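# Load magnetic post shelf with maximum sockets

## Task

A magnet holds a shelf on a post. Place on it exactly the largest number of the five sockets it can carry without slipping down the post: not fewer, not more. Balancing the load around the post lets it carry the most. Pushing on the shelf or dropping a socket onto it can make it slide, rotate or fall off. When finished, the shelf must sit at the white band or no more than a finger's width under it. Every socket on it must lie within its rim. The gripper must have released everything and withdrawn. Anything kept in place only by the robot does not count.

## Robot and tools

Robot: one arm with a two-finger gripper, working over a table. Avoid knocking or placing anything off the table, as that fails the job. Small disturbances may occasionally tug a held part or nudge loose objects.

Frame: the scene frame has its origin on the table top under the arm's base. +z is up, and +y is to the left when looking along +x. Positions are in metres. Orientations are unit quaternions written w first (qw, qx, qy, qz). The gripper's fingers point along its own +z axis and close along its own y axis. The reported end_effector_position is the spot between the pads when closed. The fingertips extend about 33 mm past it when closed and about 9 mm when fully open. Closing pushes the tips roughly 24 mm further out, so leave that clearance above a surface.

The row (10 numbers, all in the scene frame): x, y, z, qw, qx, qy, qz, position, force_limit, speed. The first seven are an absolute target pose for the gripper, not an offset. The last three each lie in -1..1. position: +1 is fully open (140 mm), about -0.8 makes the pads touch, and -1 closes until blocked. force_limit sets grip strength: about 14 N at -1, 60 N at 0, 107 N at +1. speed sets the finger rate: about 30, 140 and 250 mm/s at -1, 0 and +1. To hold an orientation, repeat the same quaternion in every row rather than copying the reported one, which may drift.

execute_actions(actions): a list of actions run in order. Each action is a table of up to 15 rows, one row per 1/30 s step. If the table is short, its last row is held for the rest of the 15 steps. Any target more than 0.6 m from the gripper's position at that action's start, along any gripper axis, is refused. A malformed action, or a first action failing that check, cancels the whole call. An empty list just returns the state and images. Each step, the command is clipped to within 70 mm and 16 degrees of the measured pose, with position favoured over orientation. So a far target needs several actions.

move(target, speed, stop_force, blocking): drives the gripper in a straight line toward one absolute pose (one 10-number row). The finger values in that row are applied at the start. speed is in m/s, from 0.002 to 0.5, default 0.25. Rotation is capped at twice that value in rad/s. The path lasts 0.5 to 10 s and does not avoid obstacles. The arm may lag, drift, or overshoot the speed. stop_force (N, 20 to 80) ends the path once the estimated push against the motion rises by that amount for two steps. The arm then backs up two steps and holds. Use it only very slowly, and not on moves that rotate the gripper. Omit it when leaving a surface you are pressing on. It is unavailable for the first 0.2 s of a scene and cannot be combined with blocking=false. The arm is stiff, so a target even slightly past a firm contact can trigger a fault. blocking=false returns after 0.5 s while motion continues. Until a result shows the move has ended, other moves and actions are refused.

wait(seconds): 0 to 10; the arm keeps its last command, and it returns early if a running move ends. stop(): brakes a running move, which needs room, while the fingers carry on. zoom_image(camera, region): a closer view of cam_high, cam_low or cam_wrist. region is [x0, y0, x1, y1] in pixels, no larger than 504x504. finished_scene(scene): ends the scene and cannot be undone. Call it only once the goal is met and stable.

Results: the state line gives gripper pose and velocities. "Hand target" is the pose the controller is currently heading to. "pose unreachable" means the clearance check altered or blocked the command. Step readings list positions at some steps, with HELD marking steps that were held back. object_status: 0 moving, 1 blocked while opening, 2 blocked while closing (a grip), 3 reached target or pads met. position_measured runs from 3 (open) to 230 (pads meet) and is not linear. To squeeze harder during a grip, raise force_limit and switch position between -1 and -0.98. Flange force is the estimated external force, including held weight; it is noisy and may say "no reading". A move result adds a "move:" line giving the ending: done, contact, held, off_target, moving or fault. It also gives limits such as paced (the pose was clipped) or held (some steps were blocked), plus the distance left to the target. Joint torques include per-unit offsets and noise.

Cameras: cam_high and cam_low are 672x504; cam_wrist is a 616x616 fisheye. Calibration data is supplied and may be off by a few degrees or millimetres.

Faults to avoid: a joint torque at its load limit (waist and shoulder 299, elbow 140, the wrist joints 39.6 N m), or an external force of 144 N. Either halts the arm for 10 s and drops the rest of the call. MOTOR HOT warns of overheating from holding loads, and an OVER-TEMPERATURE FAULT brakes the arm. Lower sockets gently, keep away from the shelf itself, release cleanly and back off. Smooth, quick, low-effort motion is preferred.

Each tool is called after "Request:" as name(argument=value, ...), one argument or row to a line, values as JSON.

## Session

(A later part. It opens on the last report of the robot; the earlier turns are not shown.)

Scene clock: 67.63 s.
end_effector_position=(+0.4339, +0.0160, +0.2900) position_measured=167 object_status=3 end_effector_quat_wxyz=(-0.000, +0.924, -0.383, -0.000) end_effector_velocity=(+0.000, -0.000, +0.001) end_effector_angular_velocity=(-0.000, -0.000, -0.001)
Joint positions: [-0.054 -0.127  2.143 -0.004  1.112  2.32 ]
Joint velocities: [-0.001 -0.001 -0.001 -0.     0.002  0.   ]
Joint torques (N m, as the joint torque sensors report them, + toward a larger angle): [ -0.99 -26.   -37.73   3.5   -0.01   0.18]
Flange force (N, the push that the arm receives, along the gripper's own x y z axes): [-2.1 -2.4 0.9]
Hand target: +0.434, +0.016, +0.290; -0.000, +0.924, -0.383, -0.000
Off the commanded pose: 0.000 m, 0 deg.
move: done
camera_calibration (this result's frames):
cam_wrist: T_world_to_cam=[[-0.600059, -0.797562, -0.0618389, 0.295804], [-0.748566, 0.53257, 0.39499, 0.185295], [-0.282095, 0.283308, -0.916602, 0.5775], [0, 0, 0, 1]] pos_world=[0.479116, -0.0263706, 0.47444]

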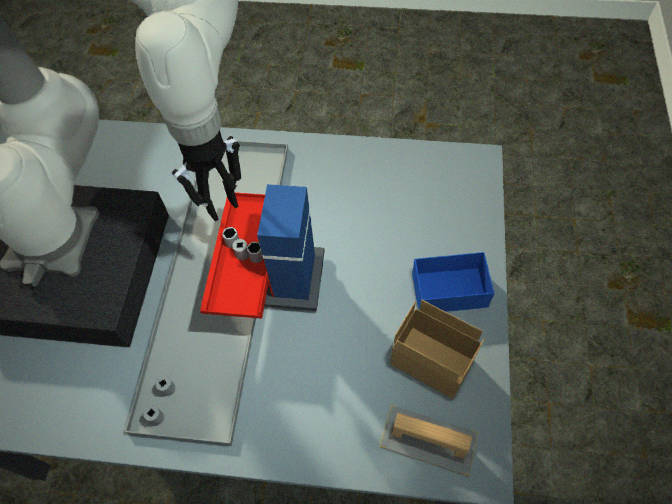

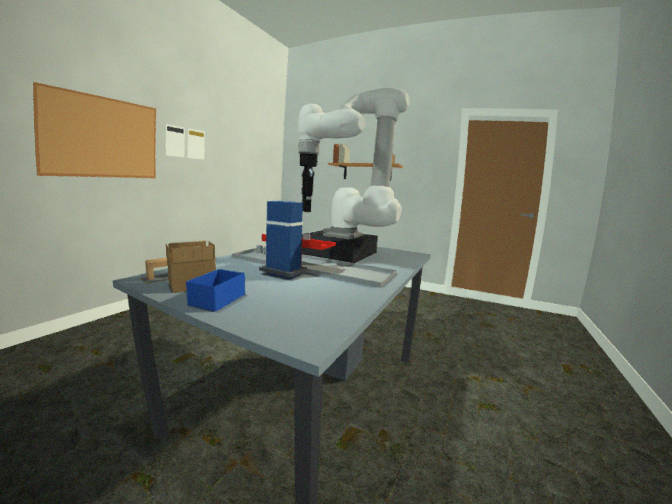

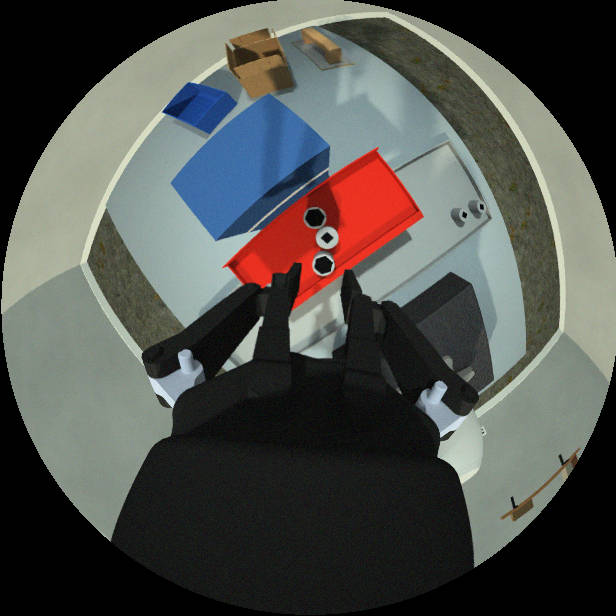

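Request:
move(
  target=[0.433,0.015,0.174,0,0.924,-0.383,0,-0.3,-0.8,0],
  speed=0.1,
)

Request:
move(
  target=[0.433,0.015,0.174,0,0.924,-0.383,0,-1,-0.8,0],
)

Request:
move(
  target=[0.433,0.015,0.21,0,0.924,-0.383,0,-1,-0.8,0],
)

Request:
move(
  target=[0.36,0.26,0.21,0,0.924,-0.383,0,-1,-0.8,0],
)

Request:
move(
  target=[0.36,0.26,0.059,0,0.924,-0.383,0,-1,-0.8,0],
  speed=0.1,
)

Request:
move(
  target=[0.36,0.26,0.059,0,0.924,-0.383,0,-0.3,-0.8,0],
)

Request:
move(
  target=[0.36,0.26,0.21,0,0.924,-0.383,0,-0.3,-0.8,0],
)

Request:
move(
  target=[0.398,-0.012,0.18,0,0.707,-0.707,0,-0.55,1,0],
)

Request:
move(
  target=[0.398,-0.012,0.156,0,0.707,-0.707,0,-0.55,1,-1],
  speed=0.02,
)

Request:
zoom_image(
  camera="cam_wrist",
  region=[260,200,400,340],
)

Scene clock: 77.43 s.
end_effector_position=(+0.4332, +0.0150, +0.1740) position_measured=167 object_status=3 end_effector_quat_wxyz=(+0.000, +0.924, -0.383, +0.000) end_effector_velocity=(-0.000, +0.000, -0.002) end_effector_angular_velocity=(+0.001, +0.002, -0.001)
Joint positions: [-0.058  0.001  2.274 -0.005  0.854  2.318]
Joint velocities: [-0.     0.003  0.001  0.001 -0.002  0.   ]
Joint torques (N m, as the joint torque sensors report them, + toward a larger angle): [  0.36 -32.29 -31.66   2.88  -0.44   0.15]
Flange force (N, the push that the arm receives, along the gripper's own x y z axes): [-0.7 1.0 -1.5]
Hand target: +0.433, +0.015, +0.174; +0.000, +0.924, -0.383, +0.000
Off the commanded pose: 0.000 m, 0 deg.
move: done
camera_calibration (this result's frames):
cam_wrist: T_world_to_cam=[[-0.600178, -0.797478, -0.0617652, 0.287424], [-0.748497, 0.532729, 0.394908, 0.231131], [-0.282027, 0.283246, -0.916642, 0.471266], [0, 0, 0, 1]] pos_world=[0.478416, -0.0273996, 0.358459]

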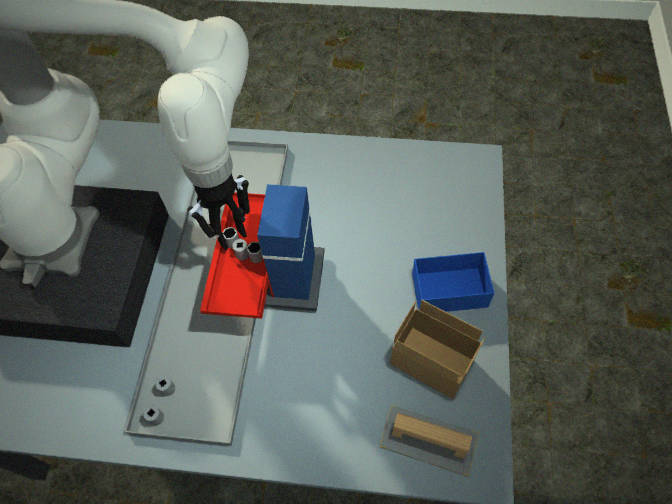

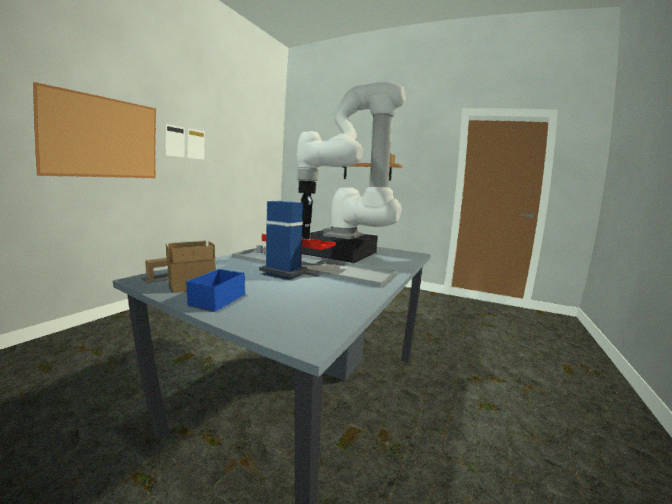

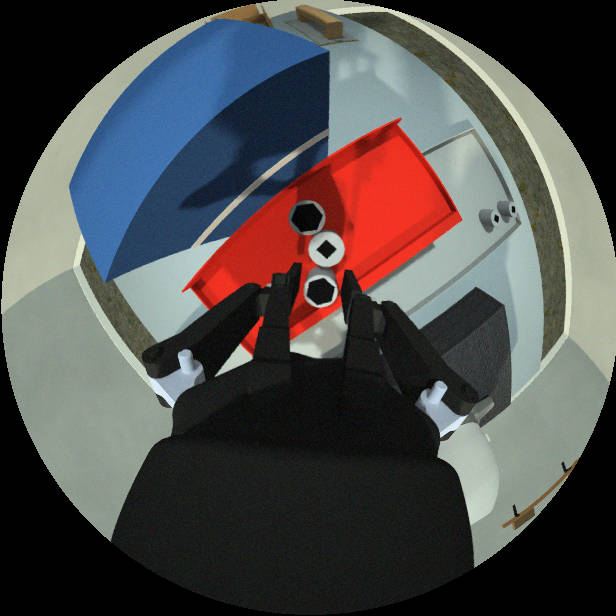

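Scene clock: 78.13 s.
end_effector_position=(+0.4330, +0.0150, +0.1740) position_measured=184 object_status=2 end_effector_quat_wxyz=(+0.000, +0.924, -0.383, +0.000) end_effector_velocity=(+0.000, -0.000, -0.000) end_effector_angular_velocity=(+0.000, +0.000, -0.001)
Joint positions: [-0.058  0.001  2.274 -0.005  0.854  2.318]
Joint velocities: [-0.001  0.001 -0.     0.    -0.     0.   ]
Joint torques (N m, as the joint torque sensors report them, + toward a larger angle): [ -0.98 -30.12 -26.17   3.09   0.85   0.2 ]
Flange force (N, the push that the arm receives, along the gripper's own x y z axes): [0.6 -5.4 -6.8]
Hand target: +0.433, +0.015, +0.174; +0.000, +0.924, -0.383, +0.000
Off the commanded pose: 0.000 m, 0 deg.
move: done
camera_calibration (this result's frames):
cam_wrist: T_world_to_cam=[[-0.600074, -0.797553, -0.0618116, 0.2873], [-0.74857, 0.532613, 0.394925, 0.231023], [-0.282052, 0.283255, -0.916631, 0.471205], [0, 0, 0, 1]] pos_world=[0.478243, -0.0273803, 0.358443]

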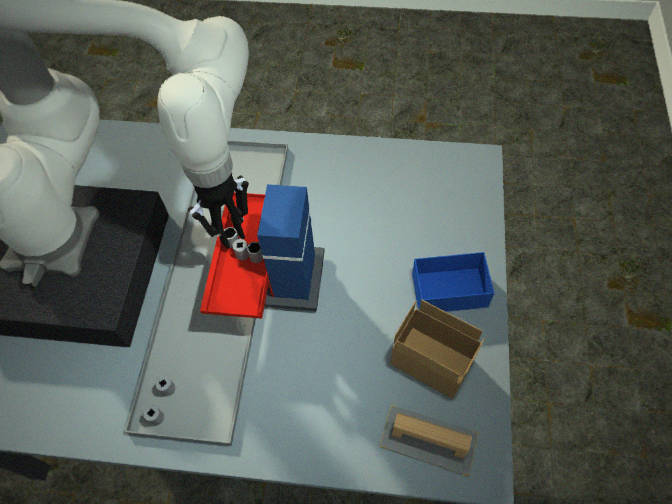

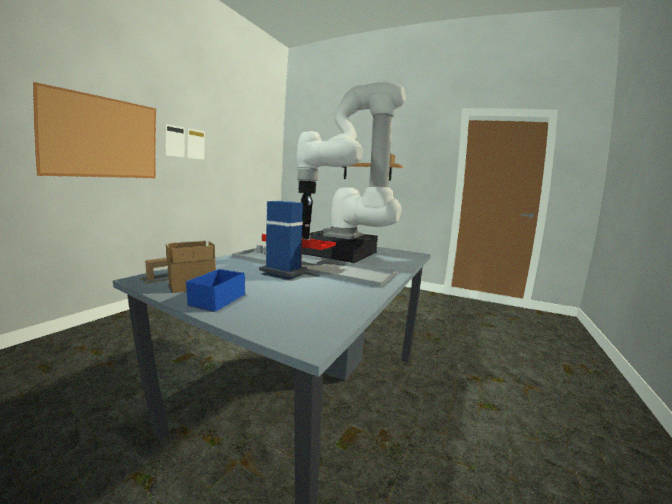

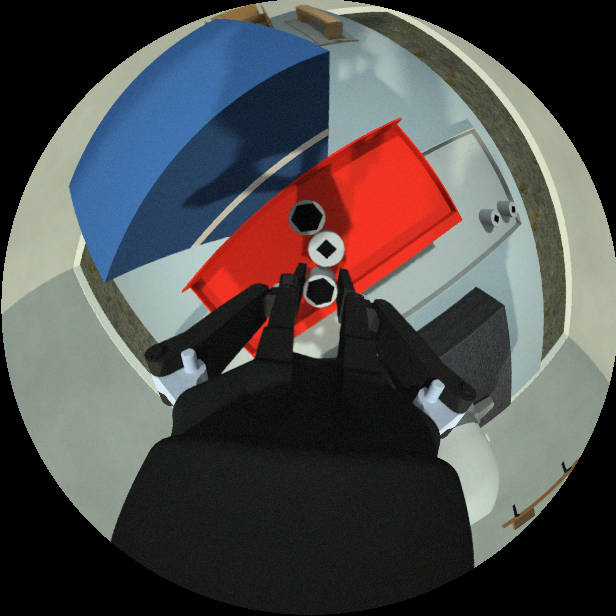

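Scene clock: 78.90 s.
end_effector_position=(+0.4329, +0.0150, +0.2099) position_measured=184 object_status=2 end_effector_quat_wxyz=(-0.000, +0.924, -0.383, -0.000) end_effector_velocity=(-0.000, +0.001, +0.001) end_effector_angular_velocity=(-0.000, +0.000, +0.001)
Joint positions: [-0.057 -0.046  2.238 -0.004  0.937  2.318]
Joint velocities: [ 0.001 -0.001 -0.001 -0.     0.003  0.   ]
Joint torques (N m, as the joint torque sensors report them, + toward a larger angle): [ -0.86 -28.31 -34.24   3.36  -0.3    0.39]
Flange force (N, the push that the arm receives, along the gripper's own x y z axes): [-4.2 1.2 -1.8]
Hand target: +0.433, +0.015, +0.210; -0.000, +0.924, -0.383, -0.000
Off the commanded pose: 0.000 m, 0 deg.
move: done
camera_calibration (this result's frames):
cam_wrist: T_world_to_cam=[[-0.600089, -0.79754, -0.0618311, 0.289483], [-0.74855, 0.532606, 0.394973, 0.216725], [-0.282075, 0.283303, -0.91661, 0.50416], [0, 0, 0, 1]] pos_world=[0.478156, -0.0273844, 0.394416]

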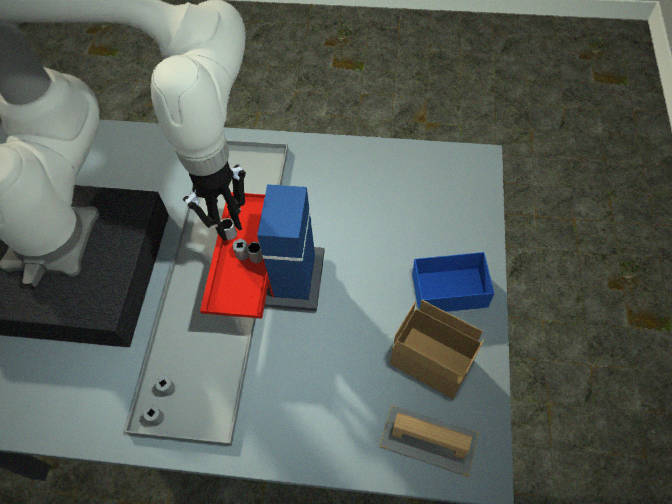

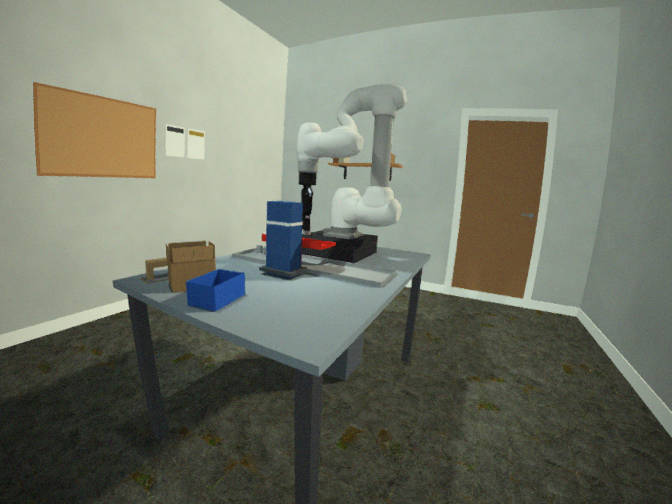

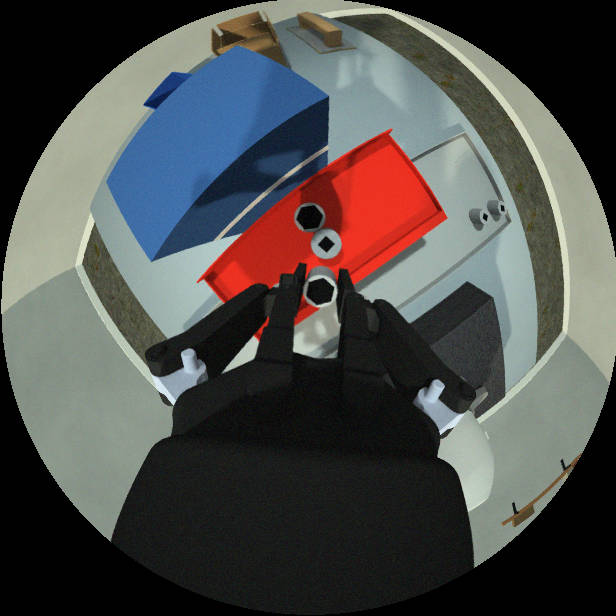

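Scene clock: 80.40 s.
end_effector_position=(+0.3602, +0.2602, +0.2100) position_measured=184 object_status=2 end_effector_quat_wxyz=(-0.000, +0.924, -0.383, -0.000) end_effector_velocity=(-0.000, +0.001, -0.001) end_effector_angular_velocity=(-0.002, +0.000, -0.000)
Joint positions: [ 0.542 -0.022  2.219 -0.012  0.936  2.922]
Joint velocities: [ 0.004  0.002 -0.001 -0.002 -0.     0.005]
Joint torques (N m, as the joint torque sensors report them, + toward a larger angle): [ -0.8  -31.02 -33.86   3.27   0.     0.39]
Flange force (N, the push that the arm receives, along the gripper's own x y z axes): [-2.9 2.2 -1.1]
Hand target: +0.360, +0.260, +0.210; -0.000, +0.924, -0.383, -0.000
Off the commanded pose: 0.000 m, 0 deg.
move: done
camera_calibration (this result's frames):
cam_wrist: T_world_to_cam=[[-0.600123, -0.797499, -0.0620284, 0.441451], [-0.748434, 0.532447, 0.395406, 0.0315249], [-0.282309, 0.283717, -0.916409, 0.414155], [0, 0, 0, 1]] pos_world=[0.405439, 0.217769, 0.394453]

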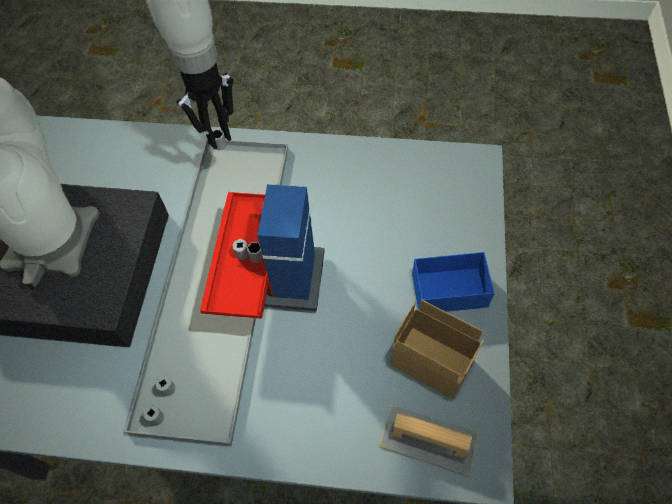

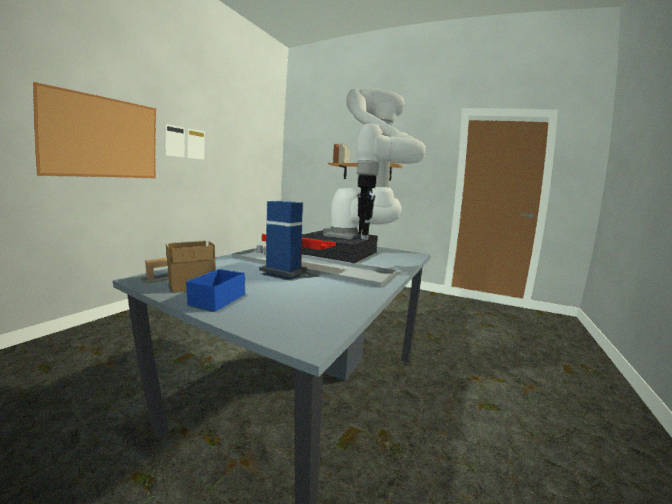

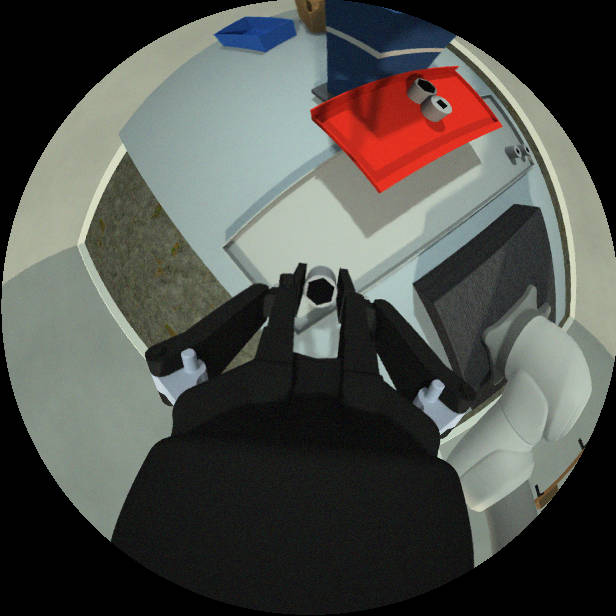

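Scene clock: 82.30 s.
end_effector_position=(+0.3602, +0.2601, +0.0589) position_measured=184 object_status=2 end_effector_quat_wxyz=(+0.000, +0.924, -0.383, +0.000) end_effector_velocity=(+0.000, -0.001, -0.001) end_effector_angular_velocity=(+0.000, -0.000, -0.002)
Joint positions: [ 0.539  0.212  2.341 -0.019  0.58   2.927]
Joint velocities: [-0.002  0.001  0.001  0.    -0.002  0.   ]
Joint torques (N m, as the joint torque sensors report them, + toward a larger angle): [ -0.6  -45.71 -23.18   2.17  -0.33   0.25]
Flange force (N, the push that the arm receives, along the gripper's own x y z axes): [-2.5 -0.3 -0.2]
Hand target: +0.360, +0.260, +0.059; +0.000, +0.924, -0.383, +0.000
Off the commanded pose: 0.000 m, 0 deg.
move: done
camera_calibration (this result's frames):
cam_wrist: T_world_to_cam=[[-0.600183, -0.797474, -0.0617775, 0.432001], [-0.74852, 0.532754, 0.394829, 0.0913781], [-0.281953, 0.283211, -0.916675, 0.275765], [0, 0, 0, 1]] pos_world=[0.405431, 0.217728, 0.243396]

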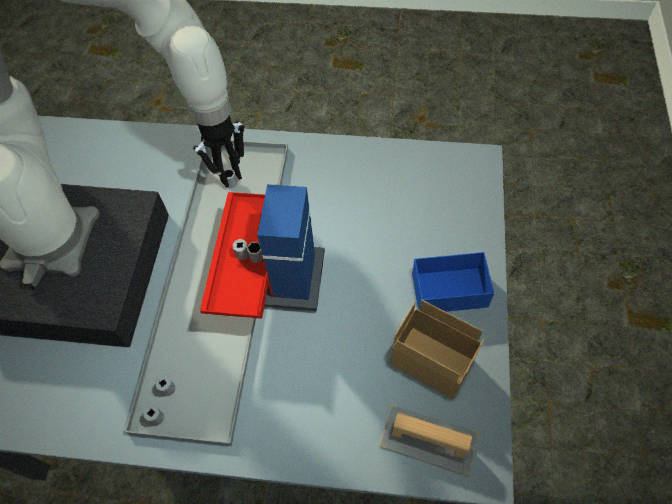

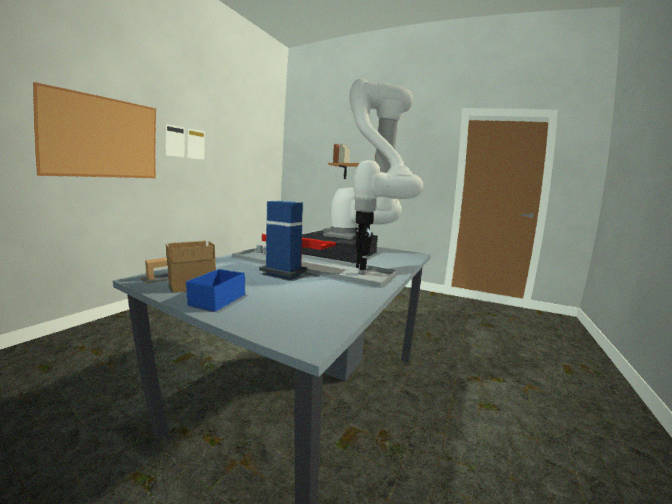

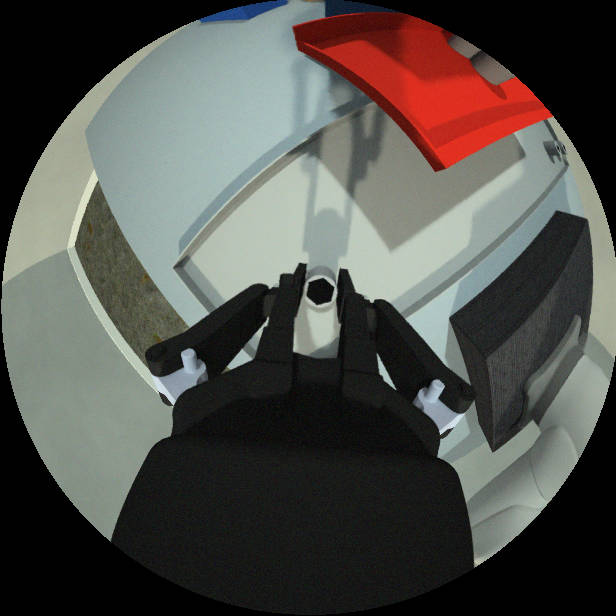

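Scene clock: 83.00 s.
end_effector_position=(+0.3600, +0.2600, +0.0590) position_measured=167 object_status=3 end_effector_quat_wxyz=(+0.000, +0.924, -0.383, -0.000) end_effector_velocity=(-0.000, +0.000, -0.000) end_effector_angular_velocity=(-0.000, +0.001, -0.000)
Joint positions: [ 0.539  0.211  2.342 -0.019  0.58   2.927]
Joint velocities: [ 0.     0.001 -0.     0.     0.     0.001]
Joint torques (N m, as the joint torque sensors report them, + toward a larger angle): [ -2.19 -46.71 -22.84   2.05  -0.25   0.04]
Flange force (N, the push that the arm receives, along the gripper's own x y z axes): [-6.2 -3.3 2.4]
Hand target: +0.360, +0.260, +0.059; -0.000, +0.924, -0.383, -0.000
Off the commanded pose: 0.000 m, 0 deg.
move: done
camera_calibration (this result's frames):
cam_wrist: T_world_to_cam=[[-0.600092, -0.797542, -0.0617781, 0.431776], [-0.748539, 0.532626, 0.394966, 0.0912602], [-0.282098, 0.283259, -0.916616, 0.275814], [0, 0, 0, 1]] pos_world=[0.405224, 0.217625, 0.243445]

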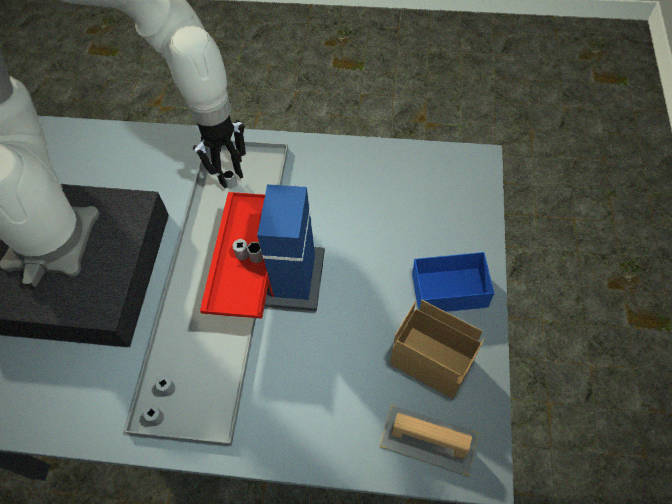

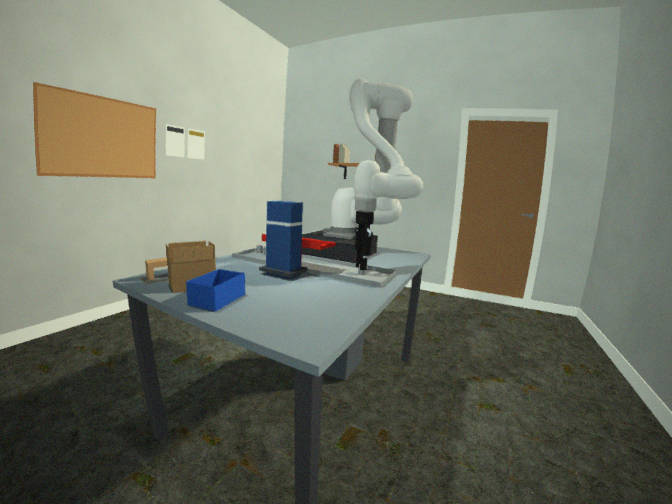

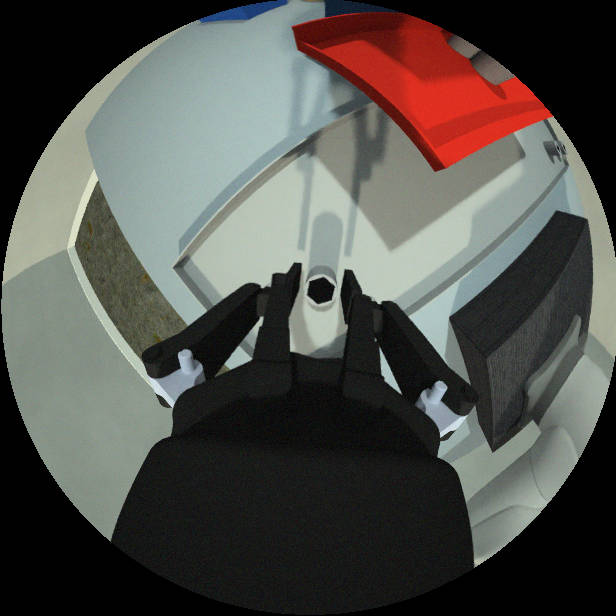

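Scene clock: 84.10 s.
end_effector_position=(+0.3598, +0.2599, +0.2101) position_measured=167 object_status=3 end_effector_quat_wxyz=(-0.000, +0.924, -0.383, -0.000) end_effector_velocity=(-0.000, -0.000, +0.001) end_effector_angular_velocity=(-0.001, +0.001, +0.001)
Joint positions: [ 0.542 -0.023  2.22  -0.013  0.936  2.922]
Joint velocities: [-0.    -0.    -0.001  0.     0.003 -0.001]
Joint torques (N m, as the joint torque sensors report them, + toward a larger angle): [  1.2  -29.84 -33.28   2.86  -0.05   0.05]
Flange force (N, the push that the arm receives, along the gripper's own x y z axes): [1.2 3.4 -2.6]
Hand target: +0.360, +0.260, +0.210; -0.000, +0.924, -0.383, -0.000
Off the commanded pose: 0.000 m, 0 deg.
move: done
camera_calibration (this result's frames):
cam_wrist: T_world_to_cam=[[-0.600001, -0.797605, -0.0618458, 0.440898], [-0.748579, 0.532486, 0.39508, 0.031484], [-0.282186, 0.283345, -0.916563, 0.414271], [0, 0, 0, 1]] pos_world=[0.405009, 0.217517, 0.394534]

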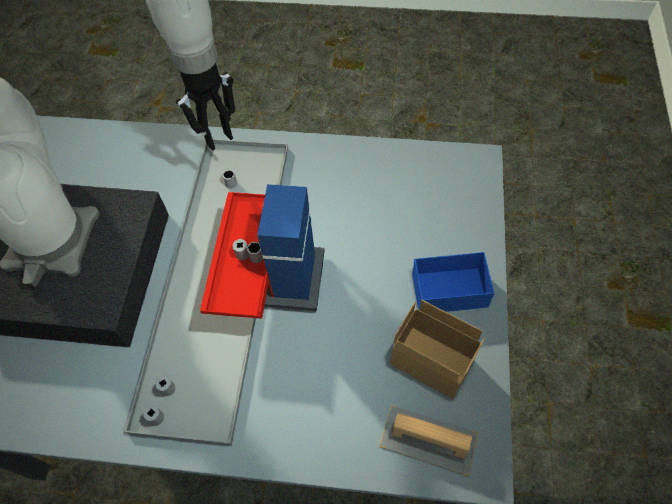

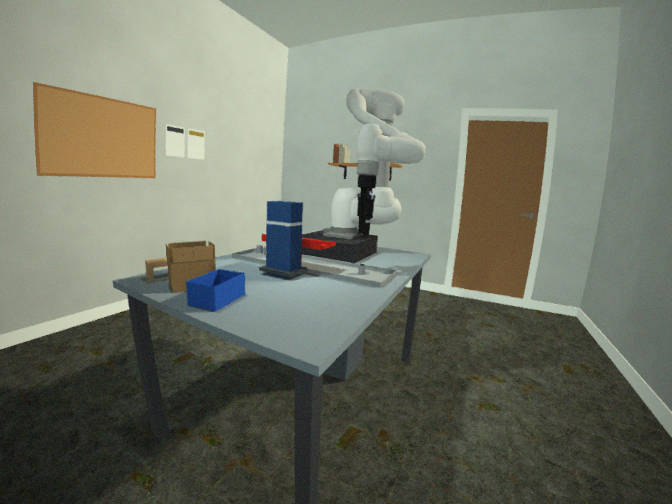

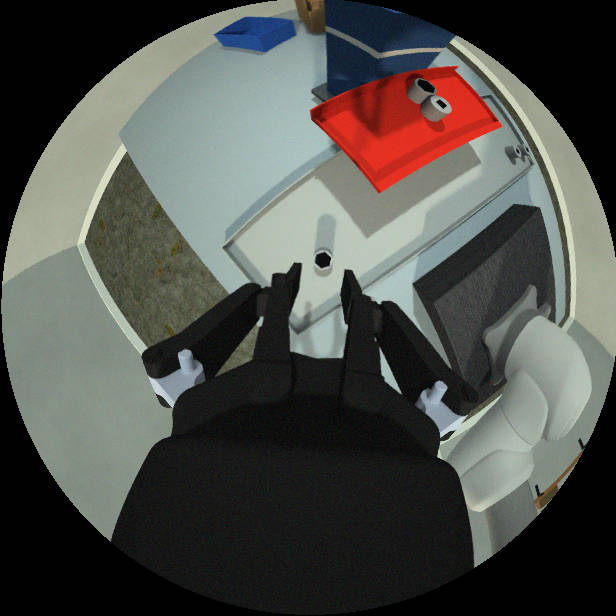

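Scene clock: 86.13 s.
end_effector_position=(+0.3979, -0.0122, +0.1800) position_measured=199 object_status=3 end_effector_quat_wxyz=(+0.000, +0.707, -0.707, +0.000) end_effector_velocity=(+0.000, -0.001, -0.000) end_effector_angular_velocity=(+0.001, +0.001, -0.003)
Joint positions: [-0.13  -0.066  2.325 -0.004  0.869  3.029]
Joint velocities: [-0.002  0.002 -0.001  0.002 -0.    -0.   ]
Joint torques (N m, as the joint torque sensors report them, + toward a larger angle): [  0.83 -27.61 -31.56   3.13   0.     0.28]
Flange force (N, the push that the arm receives, along the gripper's own x y z axes): [1.1 -2.3 1.5]
Hand target: +0.398, -0.012, +0.180; +0.000, +0.707, -0.707, +0.000
Off the commanded pose: 0.000 m, 0 deg.
move: done
camera_calibration (this result's frames):
cam_wrist: T_world_to_cam=[[-0.988152, -0.140334, -0.0621381, 0.407375], [-0.153472, 0.905992, 0.394493, -0.0152965], [0.000936001, 0.399355, -0.916796, 0.363363], [0, 0, 0, 1]] pos_world=[0.399861, -0.0740841, 0.364477]

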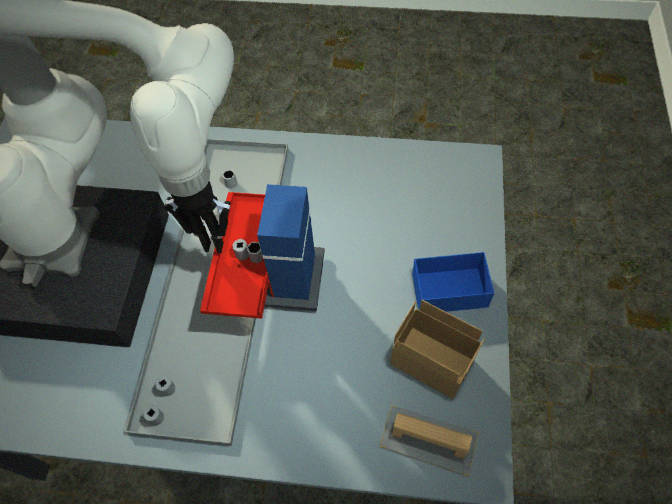

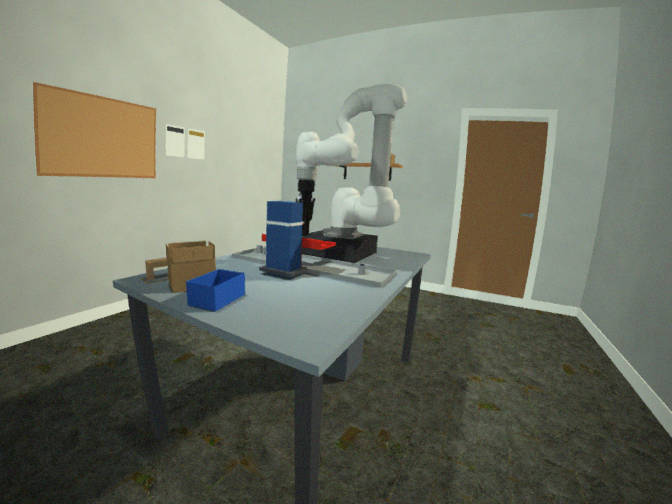

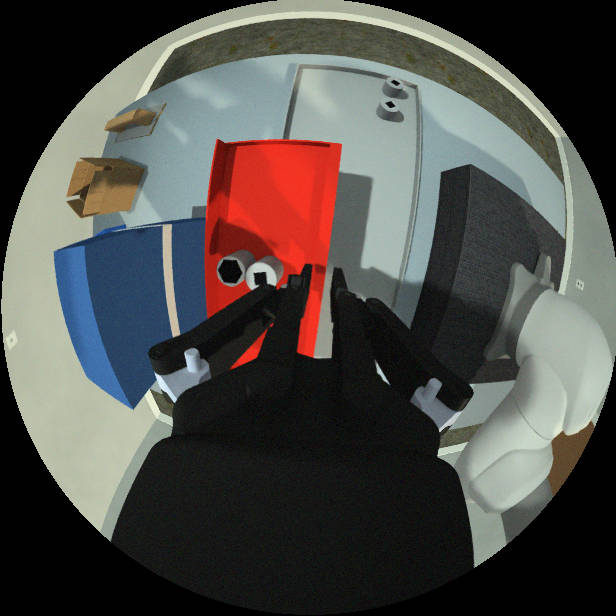

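Scene clock: 87.60 s.
end_effector_position=(+0.3980, -0.0120, +0.1560) position_measured=199 object_status=3 end_effector_quat_wxyz=(+0.000, +0.707, -0.707, +0.000) end_effector_velocity=(+0.000, -0.000, -0.001) end_effector_angular_velocity=(-0.000, -0.001, -0.001)
Joint positions: [-0.13  -0.03   2.348 -0.004  0.81   3.03 ]
Joint velocities: [-0.001  0.001  0.    -0.    -0.002  0.   ]
Joint torques (N m, as the joint torque sensors report them, + toward a larger angle): [ -0.11 -28.05 -30.06   3.01  -0.26   0.3 ]
Flange force (N, the push that the arm receives, along the gripper's own x y z axes): [-0.6 0.2 -1.3]
Hand target: +0.398, -0.012, +0.156; +0.000, +0.707, -0.707, +0.000
Off the commanded pose: 0.000 m, 0 deg.
move: done
camera_calibration (this result's frames):
cam_wrist: T_world_to_cam=[[-0.988208, -0.140085, -0.0618122, 0.406053], [-0.153115, 0.90586, 0.394935, -0.00623612], [0.000668782, 0.399742, -0.916627, 0.341416], [0, 0, 0, 1]] pos_world=[0.400082, -0.0739474, 0.340513]

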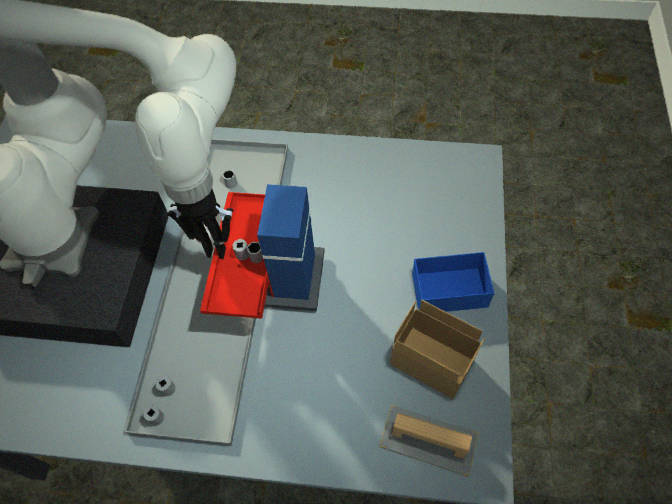

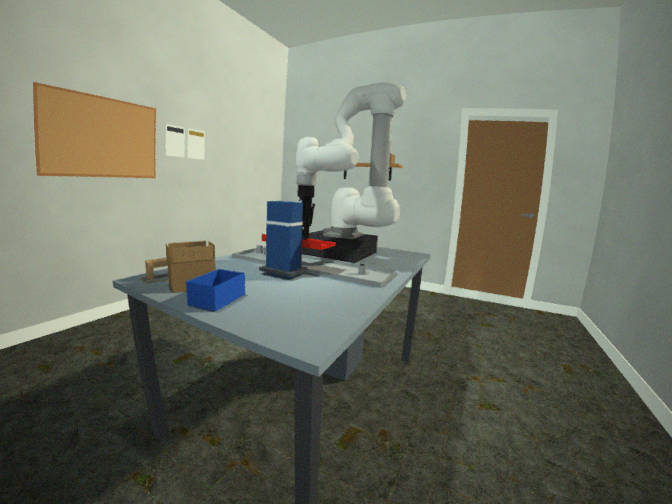

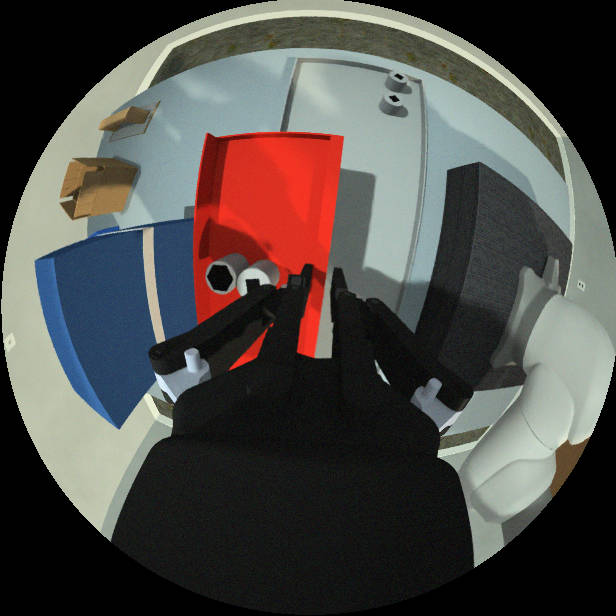

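Region (260, 200, 400, 340) of cam_wrist's 616x616 image, scaled by 3.600, with more detail than that image has.

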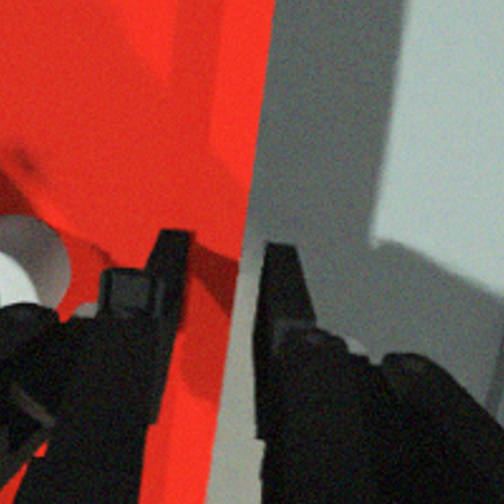

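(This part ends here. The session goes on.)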